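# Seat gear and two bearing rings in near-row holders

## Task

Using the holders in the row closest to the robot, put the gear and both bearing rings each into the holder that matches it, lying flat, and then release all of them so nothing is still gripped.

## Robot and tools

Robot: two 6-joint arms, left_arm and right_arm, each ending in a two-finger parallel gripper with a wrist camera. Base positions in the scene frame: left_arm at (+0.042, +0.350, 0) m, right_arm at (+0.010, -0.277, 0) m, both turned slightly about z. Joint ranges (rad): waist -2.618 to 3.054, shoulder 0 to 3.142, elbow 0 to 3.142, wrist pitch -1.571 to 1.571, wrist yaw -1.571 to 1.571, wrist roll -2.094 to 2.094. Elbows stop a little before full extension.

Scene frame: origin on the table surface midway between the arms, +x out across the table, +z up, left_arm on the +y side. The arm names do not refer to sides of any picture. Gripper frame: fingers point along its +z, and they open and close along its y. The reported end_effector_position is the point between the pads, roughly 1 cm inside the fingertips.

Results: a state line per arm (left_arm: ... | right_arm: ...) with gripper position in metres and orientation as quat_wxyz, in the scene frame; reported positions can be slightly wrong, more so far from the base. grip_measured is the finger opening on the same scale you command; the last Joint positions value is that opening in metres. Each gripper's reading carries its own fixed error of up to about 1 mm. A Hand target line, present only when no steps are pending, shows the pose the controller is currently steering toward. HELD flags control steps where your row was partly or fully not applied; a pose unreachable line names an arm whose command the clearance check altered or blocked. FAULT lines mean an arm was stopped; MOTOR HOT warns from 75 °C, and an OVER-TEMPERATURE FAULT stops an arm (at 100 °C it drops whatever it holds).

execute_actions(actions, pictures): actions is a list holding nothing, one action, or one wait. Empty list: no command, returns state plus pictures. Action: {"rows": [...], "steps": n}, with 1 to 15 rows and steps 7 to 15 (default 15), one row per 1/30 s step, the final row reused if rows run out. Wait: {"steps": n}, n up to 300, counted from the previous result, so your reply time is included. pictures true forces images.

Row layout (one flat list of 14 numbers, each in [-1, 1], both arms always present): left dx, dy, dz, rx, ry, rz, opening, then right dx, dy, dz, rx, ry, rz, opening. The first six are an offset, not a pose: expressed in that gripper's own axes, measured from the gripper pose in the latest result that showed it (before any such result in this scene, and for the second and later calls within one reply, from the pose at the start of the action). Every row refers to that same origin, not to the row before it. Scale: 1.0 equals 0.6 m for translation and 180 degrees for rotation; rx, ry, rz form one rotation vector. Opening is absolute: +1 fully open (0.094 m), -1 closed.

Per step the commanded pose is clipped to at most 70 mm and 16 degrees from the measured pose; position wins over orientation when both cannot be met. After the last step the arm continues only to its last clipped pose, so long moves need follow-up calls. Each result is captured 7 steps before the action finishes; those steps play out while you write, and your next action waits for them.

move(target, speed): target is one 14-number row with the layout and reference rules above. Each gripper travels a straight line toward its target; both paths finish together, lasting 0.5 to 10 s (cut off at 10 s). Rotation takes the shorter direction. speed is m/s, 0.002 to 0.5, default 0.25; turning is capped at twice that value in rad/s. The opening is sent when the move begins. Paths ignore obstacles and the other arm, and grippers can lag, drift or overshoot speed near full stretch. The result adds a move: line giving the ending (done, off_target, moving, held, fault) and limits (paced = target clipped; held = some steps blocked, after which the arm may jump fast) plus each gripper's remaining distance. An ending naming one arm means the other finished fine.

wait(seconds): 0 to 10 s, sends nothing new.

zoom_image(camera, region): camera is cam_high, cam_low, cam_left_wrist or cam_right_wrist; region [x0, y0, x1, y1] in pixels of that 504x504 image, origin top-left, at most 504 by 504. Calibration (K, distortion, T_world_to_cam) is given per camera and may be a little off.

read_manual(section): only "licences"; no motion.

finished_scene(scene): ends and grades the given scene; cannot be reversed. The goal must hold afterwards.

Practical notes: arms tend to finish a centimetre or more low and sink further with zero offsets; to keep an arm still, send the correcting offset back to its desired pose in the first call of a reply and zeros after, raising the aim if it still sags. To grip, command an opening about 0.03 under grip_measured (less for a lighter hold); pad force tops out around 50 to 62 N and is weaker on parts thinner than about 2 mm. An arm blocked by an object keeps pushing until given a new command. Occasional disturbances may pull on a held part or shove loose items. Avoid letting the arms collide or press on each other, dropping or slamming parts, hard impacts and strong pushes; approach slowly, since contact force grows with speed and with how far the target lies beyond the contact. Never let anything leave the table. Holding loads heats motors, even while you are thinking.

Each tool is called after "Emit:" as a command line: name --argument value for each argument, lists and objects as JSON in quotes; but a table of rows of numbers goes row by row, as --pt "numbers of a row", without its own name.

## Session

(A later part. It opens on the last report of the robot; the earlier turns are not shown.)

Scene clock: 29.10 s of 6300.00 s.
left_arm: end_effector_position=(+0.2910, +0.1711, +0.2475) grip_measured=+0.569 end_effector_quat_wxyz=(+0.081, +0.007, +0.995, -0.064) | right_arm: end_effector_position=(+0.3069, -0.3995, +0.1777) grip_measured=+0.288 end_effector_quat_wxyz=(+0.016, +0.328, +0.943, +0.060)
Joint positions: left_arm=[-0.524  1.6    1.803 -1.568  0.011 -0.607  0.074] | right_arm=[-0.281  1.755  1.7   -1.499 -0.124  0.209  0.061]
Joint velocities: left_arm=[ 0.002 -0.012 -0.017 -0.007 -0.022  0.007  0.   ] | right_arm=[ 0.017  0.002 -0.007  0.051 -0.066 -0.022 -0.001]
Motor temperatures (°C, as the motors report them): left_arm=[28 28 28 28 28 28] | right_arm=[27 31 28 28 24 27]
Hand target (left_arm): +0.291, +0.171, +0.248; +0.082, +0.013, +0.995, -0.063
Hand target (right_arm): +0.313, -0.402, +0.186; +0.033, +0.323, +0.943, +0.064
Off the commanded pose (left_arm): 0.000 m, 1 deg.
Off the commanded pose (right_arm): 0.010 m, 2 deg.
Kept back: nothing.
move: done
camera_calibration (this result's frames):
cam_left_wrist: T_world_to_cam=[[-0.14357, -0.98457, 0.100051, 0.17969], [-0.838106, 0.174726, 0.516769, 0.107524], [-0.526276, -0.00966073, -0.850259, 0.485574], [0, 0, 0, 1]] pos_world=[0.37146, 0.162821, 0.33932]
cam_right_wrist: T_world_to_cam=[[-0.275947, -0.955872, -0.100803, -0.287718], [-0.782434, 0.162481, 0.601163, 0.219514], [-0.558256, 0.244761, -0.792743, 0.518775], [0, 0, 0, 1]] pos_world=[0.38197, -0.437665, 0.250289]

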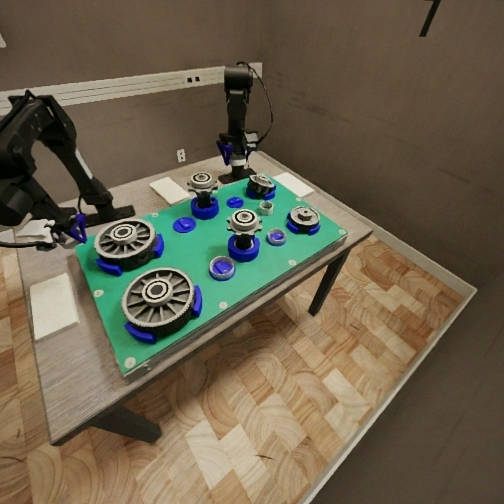

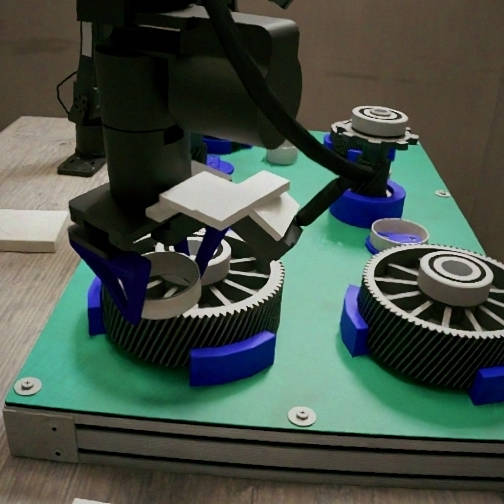

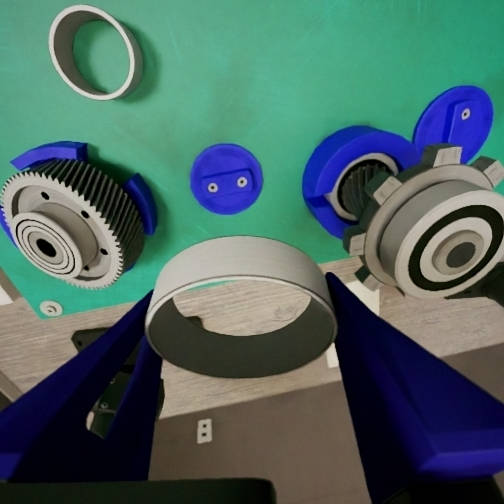

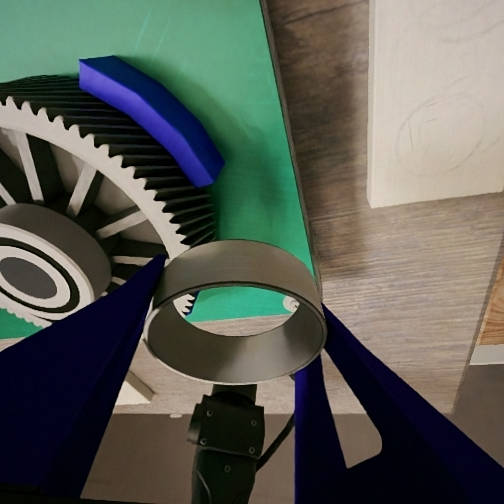

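Emit:
move --target '[-0.037,-0.405,0.033,-0.002,0.07,0.404,0.53,0,0,0,0,0,0,0.22]'

Emit:
move --target '[0,0,0.22,0,0,0,0.53,0,0,0,0,0,0,0.22]' --speed 0.12

Scene clock: 32.83 s of 6300.00 s.
left_arm: end_effector_position=(+0.3165, -0.0689, +0.2553) grip_measured=+0.569 end_effector_quat_wxyz=(+0.213, +0.568, +0.791, -0.086) | right_arm: end_effector_position=(+0.3070, -0.3995, +0.1777) grip_measured=+0.288 end_effector_quat_wxyz=(+0.016, +0.327, +0.943, +0.061)
Joint positions: left_arm=[-0.895  2.315  2.788 -1.581  0.007  0.254  0.074] | right_arm=[-0.281  1.755  1.7   -1.499 -0.124  0.206  0.061]
Joint velocities: left_arm=[ 0.002 -0.017  0.017  0.022 -0.11   0.037  0.   ] | right_arm=[ 0.007  0.002 -0.012 -0.022  0.051 -0.066  0.001]
Motor temperatures (°C, as the motors report them): left_arm=[28 29 29 28 28 28] | right_arm=[27 31 28 28 24 27]
Hand target (left_arm): +0.313, -0.071, +0.268; +0.230, +0.574, +0.781, -0.089
Hand target (right_arm): +0.307, -0.400, +0.178; +0.016, +0.328, +0.943, +0.060
Off the commanded pose (left_arm): 0.010 m, 27 deg; orientation clipped at the last step of the last action.
Off the commanded pose (right_arm): 0.000 m, 0 deg.
joint sent to its limit (left arm) — the command would take joint 4 (wrist pitch) past its lower limit, so that joint was sent only as far as its limit.
Kept back: nothing.
move: off_target (left_arm); limits=paced
camera_calibration (this result's frames):
cam_left_wrist: T_world_to_cam=[[-0.958458, -0.234494, -0.162392, 0.32278], [-0.272666, 0.920378, 0.28028, 0.0995953], [0.0837384, 0.312915, -0.946082, 0.356895], [0, 0, 0, 1]] pos_world=[0.306641, -0.127653, 0.362154]
cam_right_wrist: T_world_to_cam=[[-0.273729, -0.95648, -0.101087, -0.288524], [-0.783046, 0.16059, 0.600874, 0.219007], [-0.55849, 0.243632, -0.792926, 0.518437], [0, 0, 0, 1]] pos_world=[0.382057, -0.437446, 0.250321]

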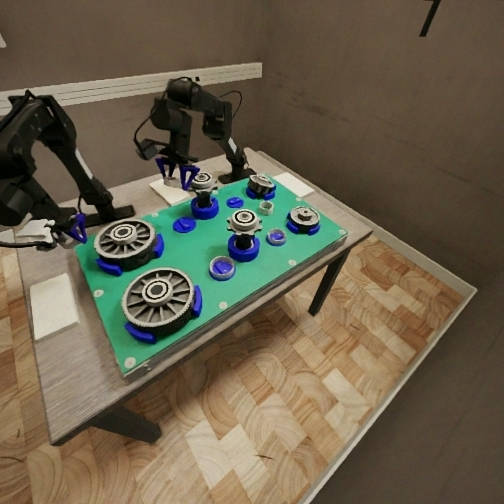

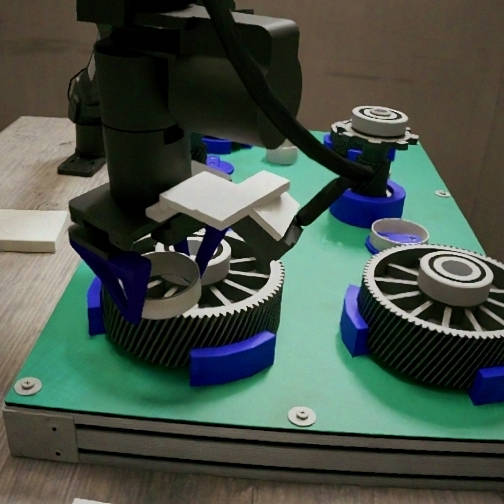

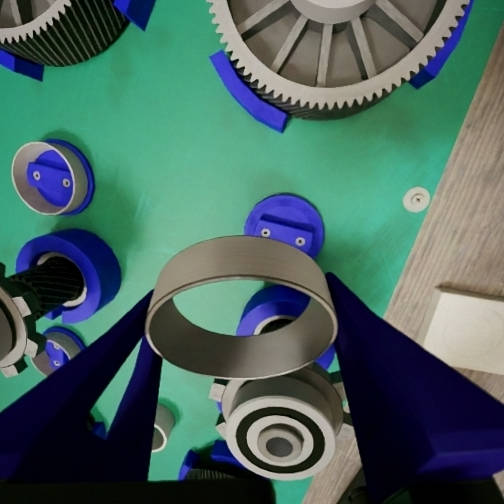

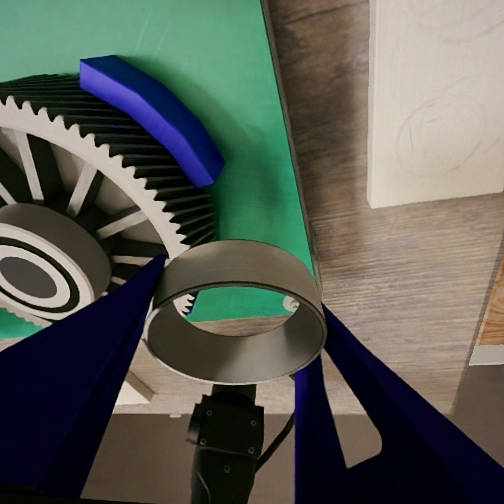

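Scene clock: 34.50 s of 6300.00 s.
left_arm: end_effector_position=(+0.3458, -0.1137, +0.1288) grip_measured=+0.569 end_effector_quat_wxyz=(+0.193, +0.571, +0.794, -0.078) | right_arm: end_effector_position=(+0.3070, -0.3995, +0.1777) grip_measured=+0.288 end_effector_quat_wxyz=(+0.016, +0.327, +0.943, +0.061)
Joint positions: left_arm=[-0.895  2.351  2.308 -1.109  0.007  0.254  0.074] | right_arm=[-0.281  1.755  1.7   -1.499 -0.124  0.206  0.061]
Joint velocities: left_arm=[-0.012 -0.002 -0.022 -0.022  0.066  0.051 -0.002] | right_arm=[ 0.002 -0.007  0.002 -0.037 -0.037  0.007  0.   ]
Motor temperatures (°C, as the motors report them): left_arm=[28 30 29 29 28 28] | right_arm=[27 31 28 28 24 27]
Hand target (left_arm): +0.347, -0.121, +0.138; +0.212, +0.568, +0.791, -0.086
Hand target (right_arm): +0.307, -0.399, +0.178; +0.016, +0.327, +0.943, +0.061
Off the commanded pose (left_arm): 0.010 m, 2 deg.
Off the commanded pose (right_arm): 0.000 m, 0 deg.
Kept back: nothing.
move: done
camera_calibration (this result's frames):
cam_left_wrist: T_world_to_cam=[[-0.962186, -0.22855, -0.148198, 0.320019], [-0.265302, 0.909628, 0.319673, 0.175473], [0.0617434, 0.346903, -0.935867, 0.258929], [0, 0, 0, 1]] pos_world=[0.338484, -0.176298, 0.233655]
cam_right_wrist: T_world_to_cam=[[-0.273729, -0.95648, -0.101087, -0.288524], [-0.783046, 0.16059, 0.600874, 0.219007], [-0.55849, 0.243632, -0.792926, 0.518437], [0, 0, 0, 1]] pos_world=[0.382057, -0.437446, 0.250321]

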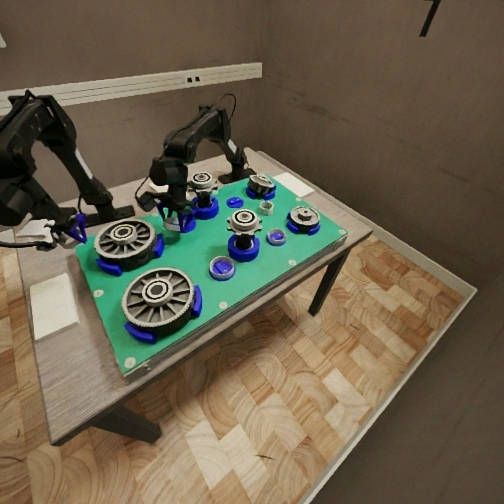

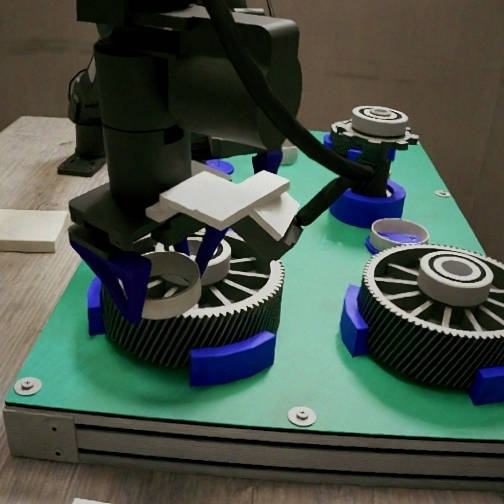

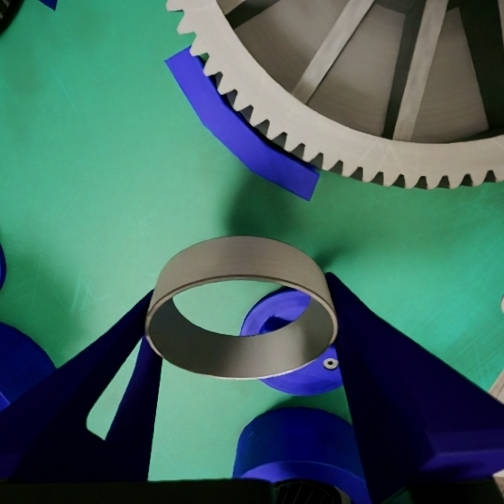

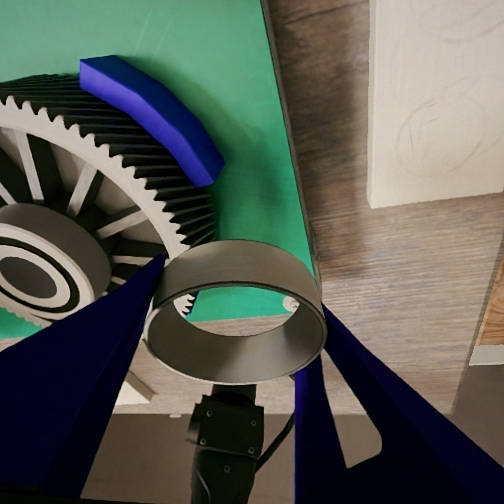

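Emit:
move --target '[0.096,-0.035,-0.065,0.032,0.13,0,0.53,0,0,0,0,0,0,0.22]' --speed 0.1

Scene clock: 37.23 s of 6300.00 s.
left_arm: end_effector_position=(+0.3087, -0.0562, +0.1276) grip_measured=+0.569 end_effector_quat_wxyz=(+0.048, +0.582, +0.811, -0.021) | right_arm: end_effector_position=(+0.3070, -0.3995, +0.1777) grip_measured=+0.288 end_effector_quat_wxyz=(+0.016, +0.327, +0.943, +0.061)
Joint positions: left_arm=[-0.895  2.447  2.56  -1.578  0.004  0.254  0.074] | right_arm=[-0.281  1.755  1.7   -1.499 -0.124  0.206  0.061]
Joint velocities: left_arm=[-0.012 -0.002 -0.007 -0.037 -0.022  0.095 -0.001] | right_arm=[-0.017 -0.002 -0.022  0.007 -0.066 -0.007 -0.001]
Motor temperatures (°C, as the motors report them): left_arm=[28 32 29 29 28 28] | right_arm=[27 31 28 28 24 27]
Hand target (left_arm): +0.302, -0.056, +0.139; +0.056, +0.584, +0.809, -0.023
Hand target (right_arm): +0.307, -0.399, +0.178; +0.016, +0.327, +0.943, +0.061
Off the commanded pose (left_arm): 0.014 m, 6 deg.
Off the commanded pose (right_arm): 0.000 m, 0 deg.
joint sent to its limit (left arm) — the command would take joint 4 (wrist pitch) past its lower limit, so that joint was sent only as far as its limit.
Kept back: nothing.
move: off_target (left_arm)
camera_calibration (this result's frames):
cam_left_wrist: T_world_to_cam=[[-0.978121, -0.204239, -0.0395714, 0.289673], [-0.188424, 0.789109, 0.58464, 0.0493456], [-0.0881799, 0.579305, -0.810327, 0.283445], [0, 0, 0, 1]] pos_world=[0.317627, -0.143978, 0.212297]
cam_right_wrist: T_world_to_cam=[[-0.273729, -0.95648, -0.101087, -0.288524], [-0.783046, 0.16059, 0.600874, 0.219007], [-0.55849, 0.243632, -0.792926, 0.518437], [0, 0, 0, 1]] pos_world=[0.382057, -0.437446, 0.250321]

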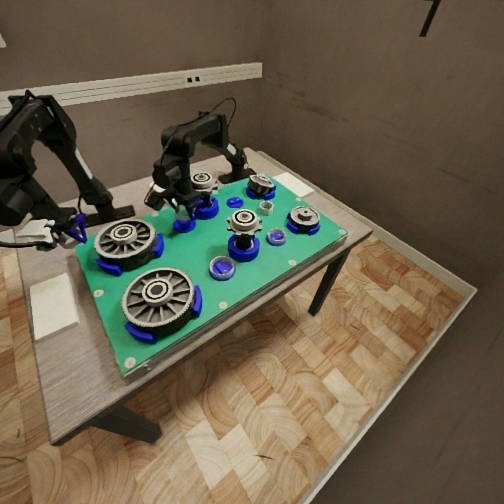

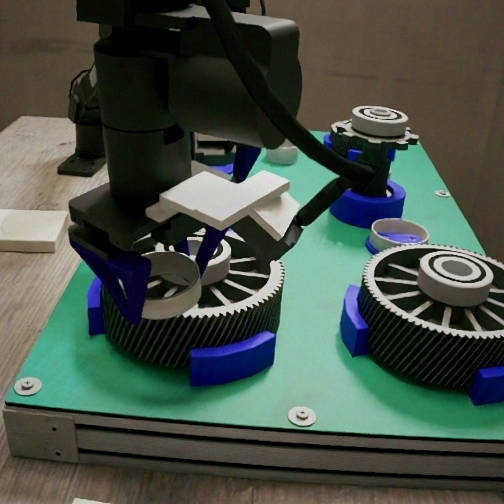

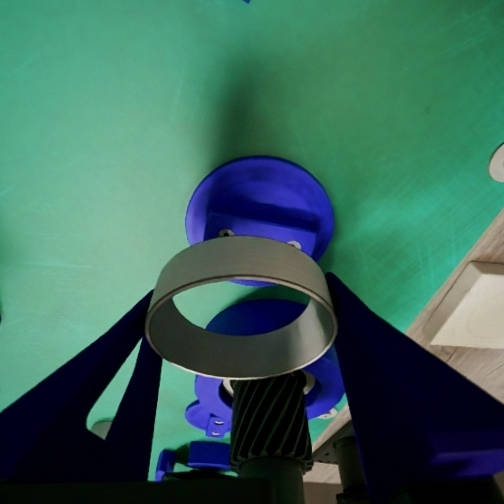

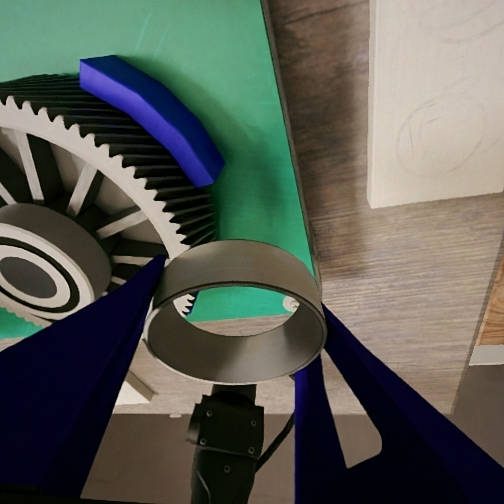

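Emit:
move --target '[0.01,-0.018,0.04,0.007,0.032,0,0.53,0,0,0,0,0,0,0.22]' --speed 0.05

Scene clock: 38.93 s of 6300.00 s.
left_arm: end_effector_position=(+0.3025, -0.0565, +0.1021) grip_measured=+0.569 end_effector_quat_wxyz=(+0.019, +0.584, +0.812, -0.009) | right_arm: end_effector_position=(+0.3070, -0.3995, +0.1777) grip_measured=+0.288 end_effector_quat_wxyz=(+0.016, +0.327, +0.943, +0.061)
Joint positions: left_arm=[-0.907  2.493  2.543 -1.578  0.002  0.244  0.074] | right_arm=[-0.281  1.755  1.7   -1.499 -0.124  0.206  0.061]
Joint velocities: left_arm=[-0.002 -0.012 -0.007  0.007 -0.007 -0.022  0.001] | right_arm=[-0.017 -0.007  0.012 -0.037 -0.11  -0.037 -0.   ]
Motor temperatures (°C, as the motors report them): left_arm=[28 33 29 28 28 28] | right_arm=[27 31 28 28 24 27]
Hand target (left_arm): +0.298, -0.056, +0.103; +0.016, +0.583, +0.812, -0.007
Hand target (right_arm): +0.307, -0.399, +0.178; +0.016, +0.327, +0.943, +0.061
Off the commanded pose (left_arm): 0.005 m, 2 deg.
Off the commanded pose (right_arm): 0.000 m, 0 deg.
joint sent to its limit (left arm) — the command would take joint 4 (wrist pitch) past its lower limit, so that joint was sent only as far as its limit.
Kept back: nothing.
move: done
camera_calibration (this result's frames):
cam_left_wrist: T_world_to_cam=[[-0.979514, -0.200577, -0.0178996, 0.280925], [-0.166545, 0.756927, 0.631922, 0.0500286], [-0.1132, 0.621957, -0.774826, 0.268746], [0, 0, 0, 1]] pos_world=[0.313924, -0.148669, 0.181645]
cam_right_wrist: T_world_to_cam=[[-0.273729, -0.95648, -0.101087, -0.288524], [-0.783046, 0.16059, 0.600874, 0.219007], [-0.55849, 0.243632, -0.792926, 0.518437], [0, 0, 0, 1]] pos_world=[0.382057, -0.437446, 0.250321]

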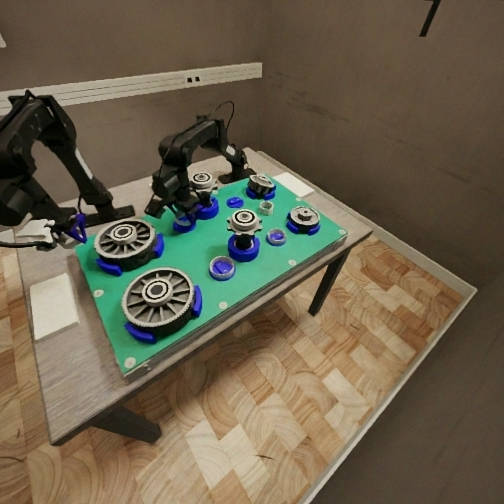

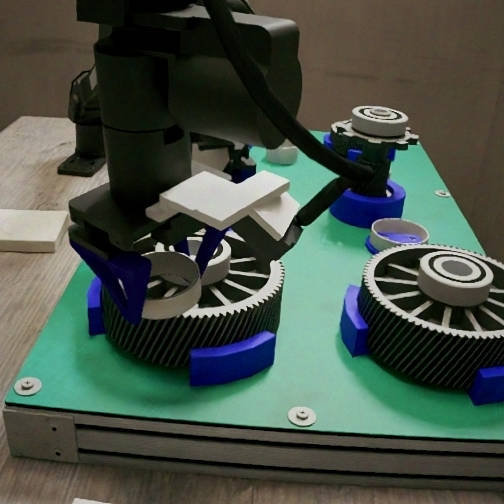

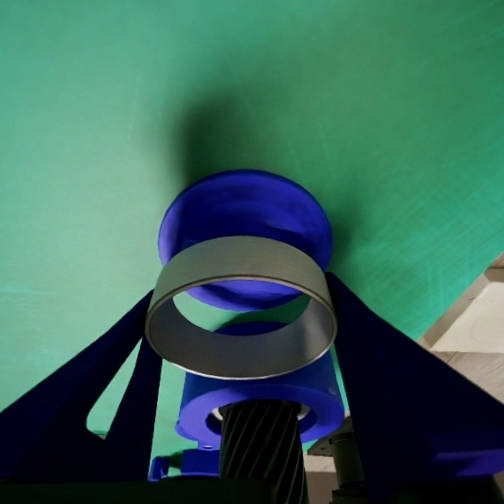

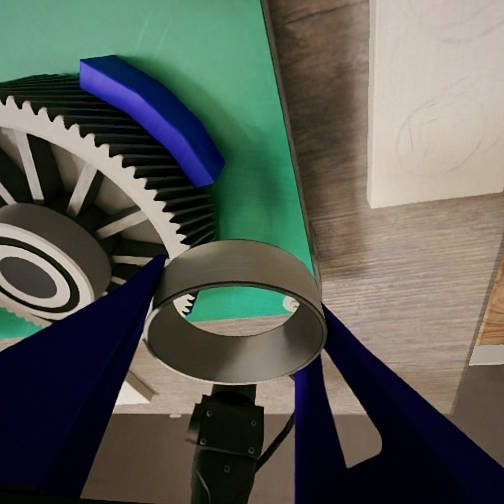

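Emit:
move --target '[-0.012,-0.003,0.018,0.002,0.01,0,0.53,0,0,0,0,0,0,0.22]' --speed 0.03

Scene clock: 40.00 s of 6300.00 s.
left_arm: end_effector_position=(+0.3032, -0.0598, +0.0924) grip_measured=+0.569 end_effector_quat_wxyz=(+0.013, +0.584, +0.812, -0.010) | right_arm: end_effector_position=(+0.3070, -0.3995, +0.1777) grip_measured=+0.288 end_effector_quat_wxyz=(+0.016, +0.327, +0.943, +0.061)
Joint positions: left_arm=[-0.907  2.528  2.57  -1.582  0.009  0.244  0.074] | right_arm=[-0.281  1.755  1.7   -1.499 -0.124  0.206  0.061]
Joint velocities: left_arm=[ 0.017  0.007 -0.002 -0.007  0.095  0.037  0.   ] | right_arm=[-0.007 -0.002 -0.007 -0.051 -0.022  0.051  0.001]
Motor temperatures (°C, as the motors report them): left_arm=[28 34 29 28 28 28] | right_arm=[27 31 28 28 24 27]
Hand target (left_arm): +0.303, -0.064, +0.092; +0.018, +0.584, +0.812, -0.008
Hand target (right_arm): +0.307, -0.399, +0.178; +0.016, +0.327, +0.943, +0.061
Off the commanded pose (left_arm): 0.004 m, 1 deg.
Off the commanded pose (right_arm): 0.000 m, 0 deg.
joint sent to its limit (left arm) — the command would take joint 4 (wrist pitch) past its lower limit, so that joint was sent only as far as its limit.
Kept back: nothing.
move: done
camera_calibration (this result's frames):
cam_left_wrist: T_world_to_cam=[[-0.979641, -0.200626, -0.00724394, 0.279812], [-0.158917, 0.752924, 0.638632, 0.0556407], [-0.122672, 0.626782, -0.769478, 0.266086], [0, 0, 0, 1]] pos_world=[0.315599, -0.152534, 0.171241]
cam_right_wrist: T_world_to_cam=[[-0.273729, -0.95648, -0.101087, -0.288524], [-0.783046, 0.16059, 0.600874, 0.219007], [-0.55849, 0.243632, -0.792926, 0.518437], [0, 0, 0, 1]] pos_world=[0.382057, -0.437446, 0.250321]

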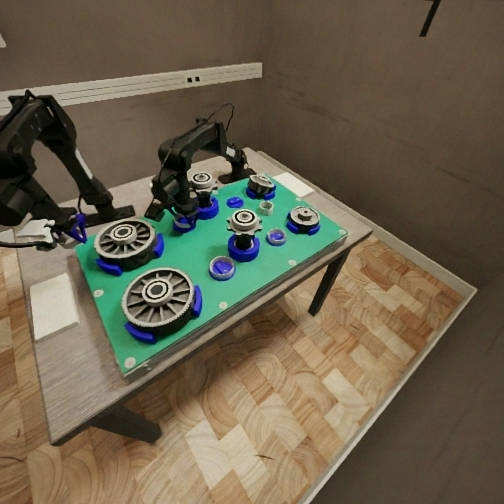

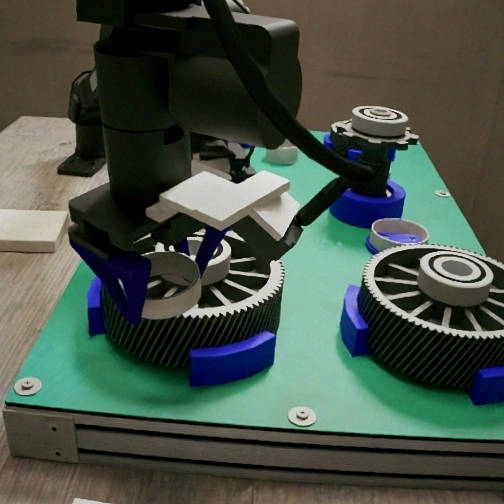

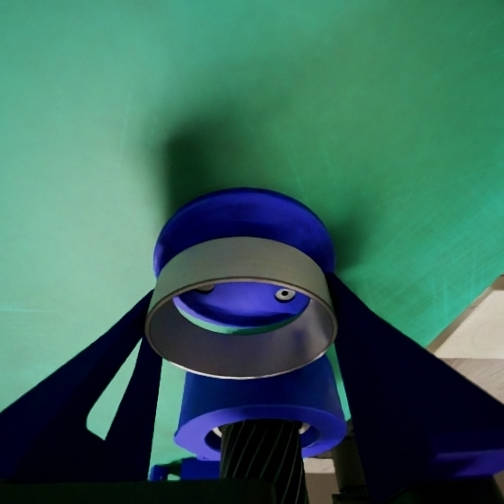

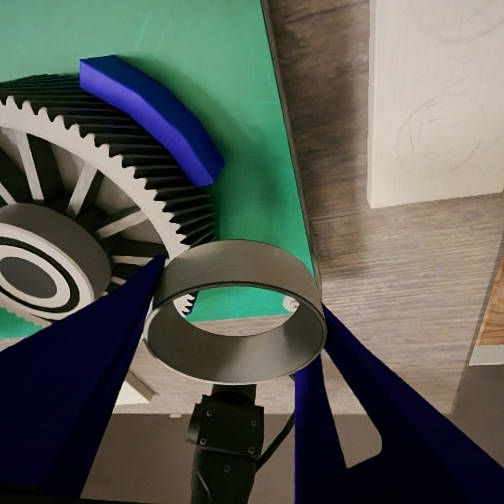

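Emit:
move --target '[-0.013,-0.002,0.008,0,0,0,0.53,0,0,0,0,0,0,0.22]' --speed 0.02

Scene clock: 41.00 s of 6300.00 s.
left_arm: end_effector_position=(+0.3031, -0.0645, +0.0885) grip_measured=+0.569 end_effector_quat_wxyz=(+0.013, +0.585, +0.811, -0.014) | right_arm: end_effector_position=(+0.3070, -0.3995, +0.1777) grip_measured=+0.288 end_effector_quat_wxyz=(+0.016, +0.327, +0.943, +0.061)
Joint positions: left_arm=[-0.91   2.551  2.596 -1.582  0.016  0.244  0.074] | right_arm=[-0.281  1.755  1.7   -1.499 -0.124  0.206  0.061]
Joint velocities: left_arm=[ 0.002 -0.002  0.022 -0.007  0.051 -0.007 -0.   ] | right_arm=[-0.002  0.002 -0.002  0.051 -0.007 -0.037 -0.001]
Motor temperatures (°C, as the motors report them): left_arm=[28 34 29 28 28 28] | right_arm=[27 31 28 28 24 27]
Hand target (left_arm): +0.304, -0.068, +0.088; +0.018, +0.584, +0.812, -0.012
Hand target (right_arm): +0.307, -0.399, +0.178; +0.016, +0.327, +0.943, +0.061
Off the commanded pose (left_arm): 0.004 m, 0 deg.
Off the commanded pose (right_arm): 0.000 m, 0 deg.
joint sent to its limit (left arm) — the command would take joint 4 (wrist pitch) past its lower limit, so that joint was sent only as far as its limit.
Kept back: nothing.
move: done
camera_calibration (this result's frames):
cam_left_wrist: T_world_to_cam=[[-0.98016, -0.198196, -0.00205247, 0.278676], [-0.154502, 0.757508, 0.63428, 0.061003], [-0.124157, 0.622013, -0.773101, 0.266434], [0, 0, 0, 1]] pos_world=[0.315652, -0.156703, 0.167859]
cam_right_wrist: T_world_to_cam=[[-0.273729, -0.95648, -0.101087, -0.288524], [-0.783046, 0.16059, 0.600874, 0.219007], [-0.55849, 0.243632, -0.792926, 0.518437], [0, 0, 0, 1]] pos_world=[0.382057, -0.437446, 0.250321]

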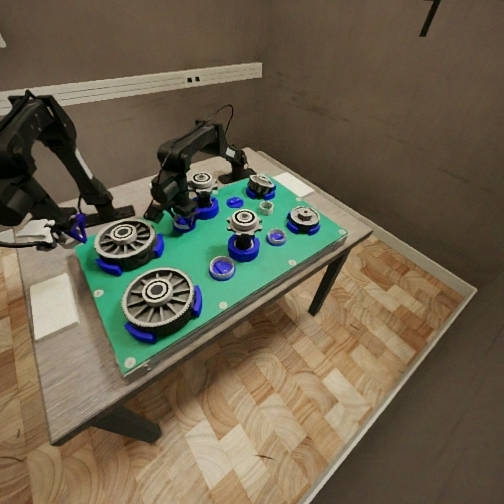

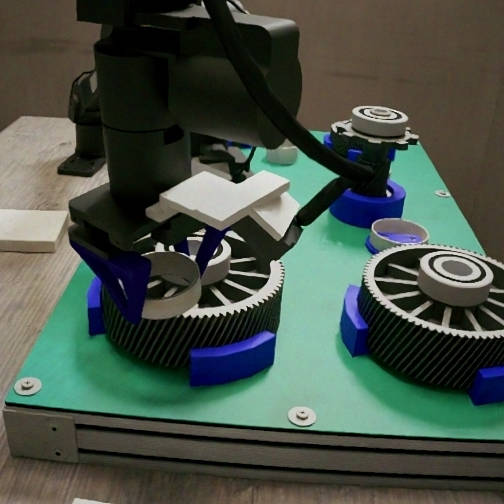

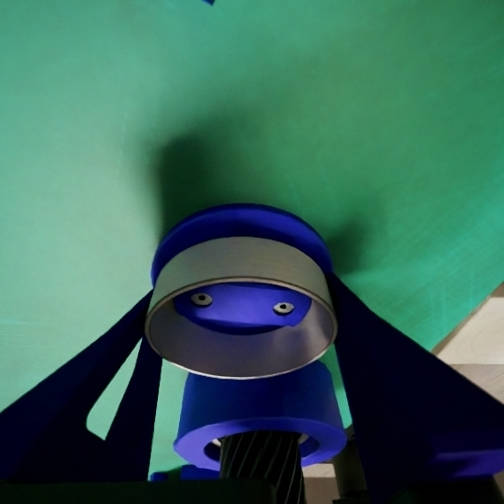

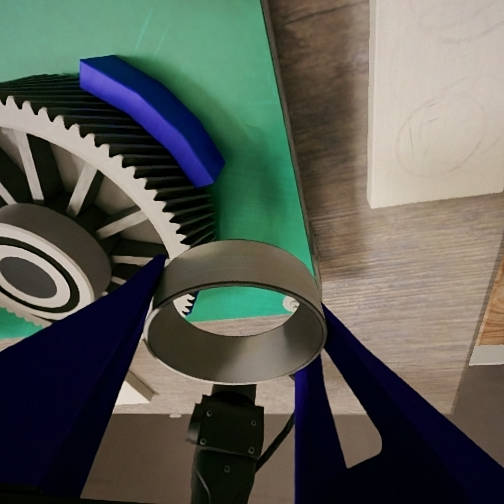

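Emit:
move --target '[-0.006,-0.002,0.016,0,0,0,0.53,0,0,0,0,0,0,0.22]' --speed 0.02

Emit:
move --target '[0,0,0,0,0,0,1,0,0,0,0,0,0,0.22]'

Emit:
move --target '[0,0,-0.1,0,0,0,1,0,0,0,0,0,0,0.22]' --speed 0.1

Scene clock: 42.00 s of 6300.00 s.
left_arm: end_effector_position=(+0.3031, -0.0645, +0.0885) grip_measured=+0.569 end_effector_quat_wxyz=(+0.013, +0.585, +0.811, -0.014) | right_arm: end_effector_position=(+0.3070, -0.3995, +0.1777) grip_measured=+0.288 end_effector_quat_wxyz=(+0.016, +0.327, +0.943, +0.061)
Joint positions: left_arm=[-0.91   2.551  2.596 -1.582  0.016  0.244  0.074] | right_arm=[-0.281  1.755  1.7   -1.499 -0.124  0.206  0.061]
Joint velocities: left_arm=[-0.007 -0.007 -0.007 -0.066  0.037 -0.066  0.   ] | right_arm=[-0.012  0.007  0.002  0.022 -0.022 -0.007 -0.   ]
Motor temperatures (°C, as the motors report them): left_arm=[28 34 29 28 28 28] | right_arm=[26 31 28 28 24 27]
Hand target (left_arm): +0.303, -0.069, +0.079; +0.012, +0.585, +0.811, -0.014
Hand target (right_arm): +0.307, -0.399, +0.178; +0.016, +0.327, +0.943, +0.061
Off the commanded pose (left_arm): 0.010 m, 0 deg.
Off the commanded pose (right_arm): 0.000 m, 0 deg.
Kept back: nothing.
move: done
camera_calibration (this result's frames):
cam_left_wrist: T_world_to_cam=[[-0.98016, -0.198196, -0.00205247, 0.278676], [-0.154502, 0.757508, 0.63428, 0.061003], [-0.124157, 0.622013, -0.773101, 0.266434], [0, 0, 0, 1]] pos_world=[0.315652, -0.156703, 0.167859]
cam_right_wrist: T_world_to_cam=[[-0.273729, -0.95648, -0.101087, -0.288524], [-0.783046, 0.16059, 0.600874, 0.219007], [-0.55849, 0.243632, -0.792926, 0.518437], [0, 0, 0, 1]] pos_world=[0.382057, -0.437446, 0.250321]

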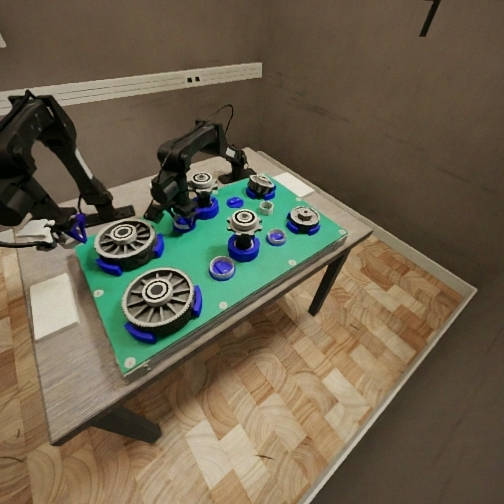

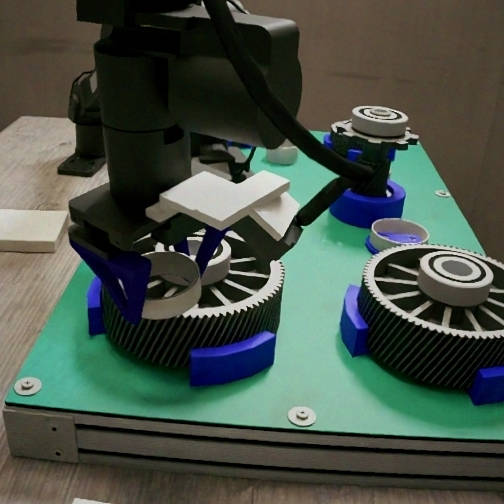

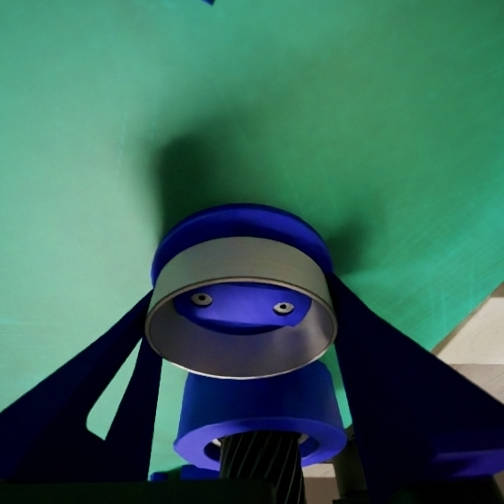

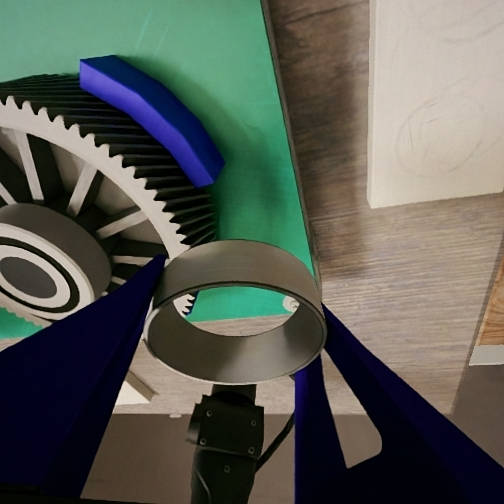

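Scene clock: 42.50 s of 6300.00 s.
left_arm: end_effector_position=(+0.3031, -0.0645, +0.0881) grip_measured=+1.000 end_effector_quat_wxyz=(+0.012, +0.585, +0.811, -0.014) | right_arm: end_effector_position=(+0.3070, -0.3995, +0.1777) grip_measured=+0.288 end_effector_quat_wxyz=(+0.016, +0.327, +0.943, +0.061)
Joint positions: left_arm=[-0.91   2.551  2.596 -1.582  0.016  0.244  0.094] | right_arm=[-0.281  1.755  1.7   -1.499 -0.124  0.206  0.061]
Joint velocities: left_arm=[-0.002  0.007  0.007  0.022 -0.007 -0.007  0.   ] | right_arm=[-0.002  0.007 -0.002 -0.066 -0.051 -0.007  0.   ]
Motor temperatures (°C, as the motors report them): left_arm=[28 34 29 28 28 28] | right_arm=[26 31 28 28 24 27]
Hand target (left_arm): +0.303, -0.064, +0.088; +0.013, +0.585, +0.811, -0.014
Hand target (right_arm): +0.307, -0.399, +0.178; +0.016, +0.327, +0.943, +0.061
Off the commanded pose (left_arm): 0.000 m, 0 deg.
Off the commanded pose (right_arm): 0.000 m, 0 deg.
Kept back: nothing.
move: done
camera_calibration (this result's frames):
cam_left_wrist: T_world_to_cam=[[-0.980161, -0.198195, -0.00177931, 0.278644], [-0.154243, 0.757099, 0.63483, 0.0610598], [-0.124473, 0.622511, -0.772649, 0.266231], [0, 0, 0, 1]] pos_world=[0.315672, -0.156735, 0.167437]
cam_right_wrist: T_world_to_cam=[[-0.273729, -0.95648, -0.101087, -0.288524], [-0.783046, 0.16059, 0.600874, 0.219007], [-0.55849, 0.243632, -0.792926, 0.518437], [0, 0, 0, 1]] pos_world=[0.382057, -0.437446, 0.250321]

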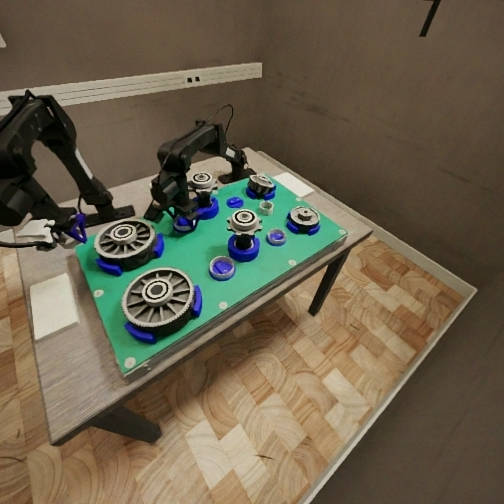

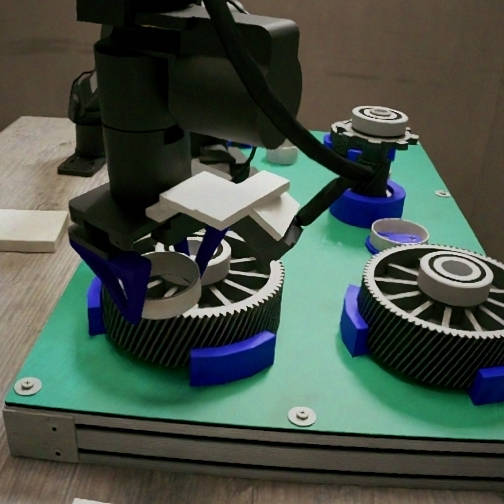

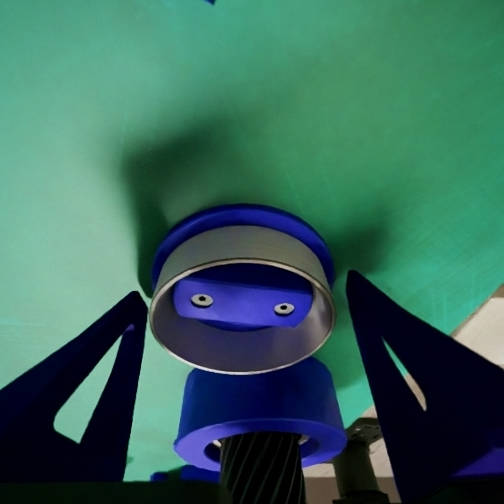

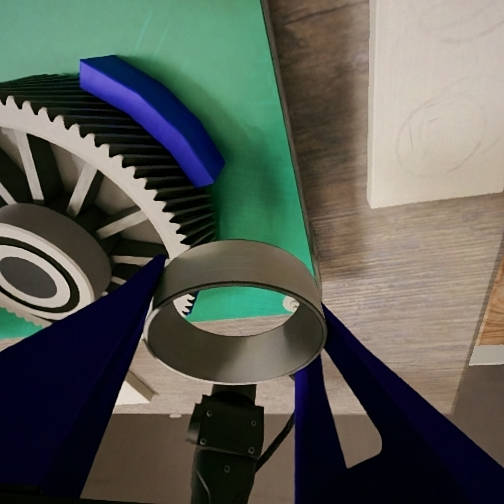

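Scene clock: 43.47 s of 6300.00 s.
left_arm: end_effector_position=(+0.3032, -0.0646, +0.1471) grip_measured=+1.000 end_effector_quat_wxyz=(+0.071, +0.583, +0.808, -0.037) | right_arm: end_effector_position=(+0.3070, -0.3995, +0.1777) grip_measured=+0.288 end_effector_quat_wxyz=(+0.016, +0.327, +0.943, +0.061)
Joint positions: left_arm=[-0.91   2.426  2.596 -1.582  0.016  0.244  0.094] | right_arm=[-0.281  1.755  1.7   -1.499 -0.124  0.206  0.061]
Joint velocities: left_arm=[-0.007 -0.017 -0.017 -0.037 -0.022 -0.007  0.   ] | right_arm=[-0.007 -0.007 -0.007  0.022  0.007 -0.007 -0.001]
Motor temperatures (°C, as the motors report them): left_arm=[28 35 29 28 28 28] | right_arm=[26 31 28 28 24 27]
Hand target (left_arm): +0.303, -0.061, +0.147; +0.066, +0.582, +0.810, -0.035
Hand target (right_arm): +0.307, -0.399, +0.178; +0.016, +0.327, +0.943, +0.061
Off the commanded pose (left_arm): 0.003 m, 7 deg.
Off the commanded pose (right_arm): 0.000 m, 0 deg.
joint sent to its limit (left arm) — the command would take joint 4 (wrist pitch) past its lower limit, so that joint was sent only as far as its limit.
Kept back: nothing.
move: off_target (left_arm)
camera_calibration (this result's frames):
cam_left_wrist: T_world_to_cam=[[-0.978532, -0.20076, -0.0465819, 0.284734], [-0.193792, 0.819393, 0.53948, 0.0537494], [-0.0701372, 0.536926, -0.840709, 0.299923], [0, 0, 0, 1]] pos_world=[0.310073, -0.147915, 0.236415]
cam_right_wrist: T_world_to_cam=[[-0.273729, -0.95648, -0.101087, -0.288524], [-0.783046, 0.16059, 0.600874, 0.219007], [-0.55849, 0.243632, -0.792926, 0.518437], [0, 0, 0, 1]] pos_world=[0.382057, -0.437446, 0.250321]

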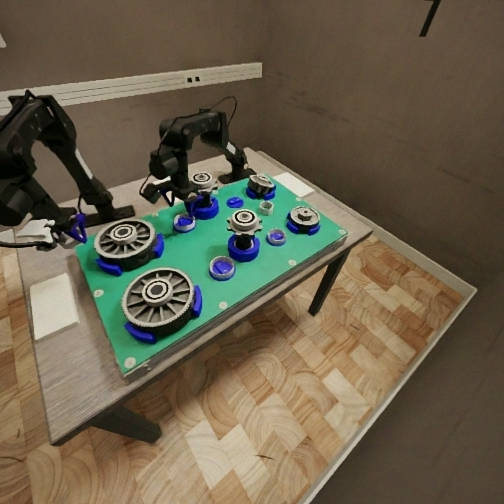

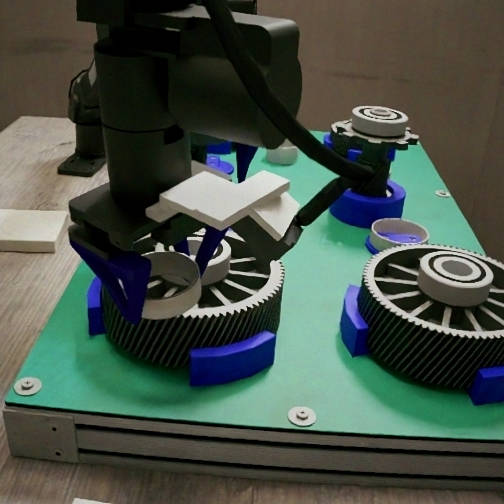

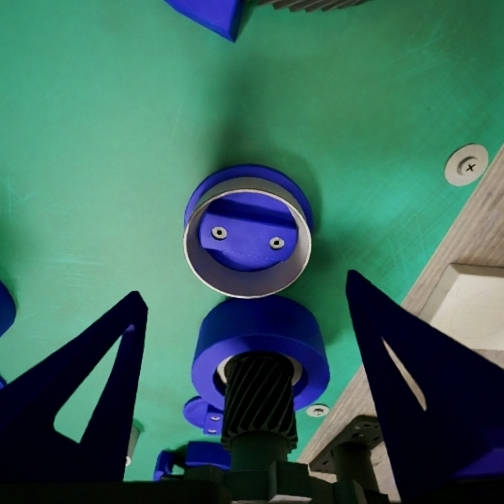

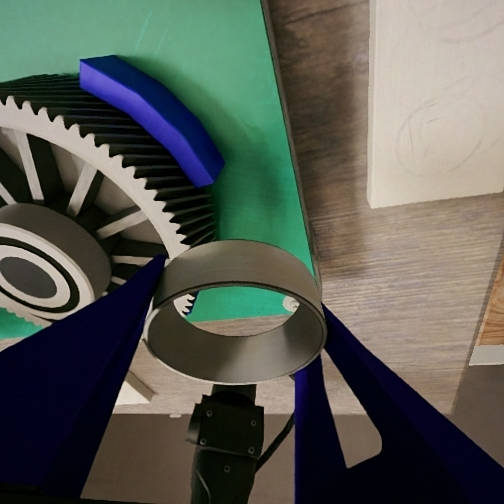

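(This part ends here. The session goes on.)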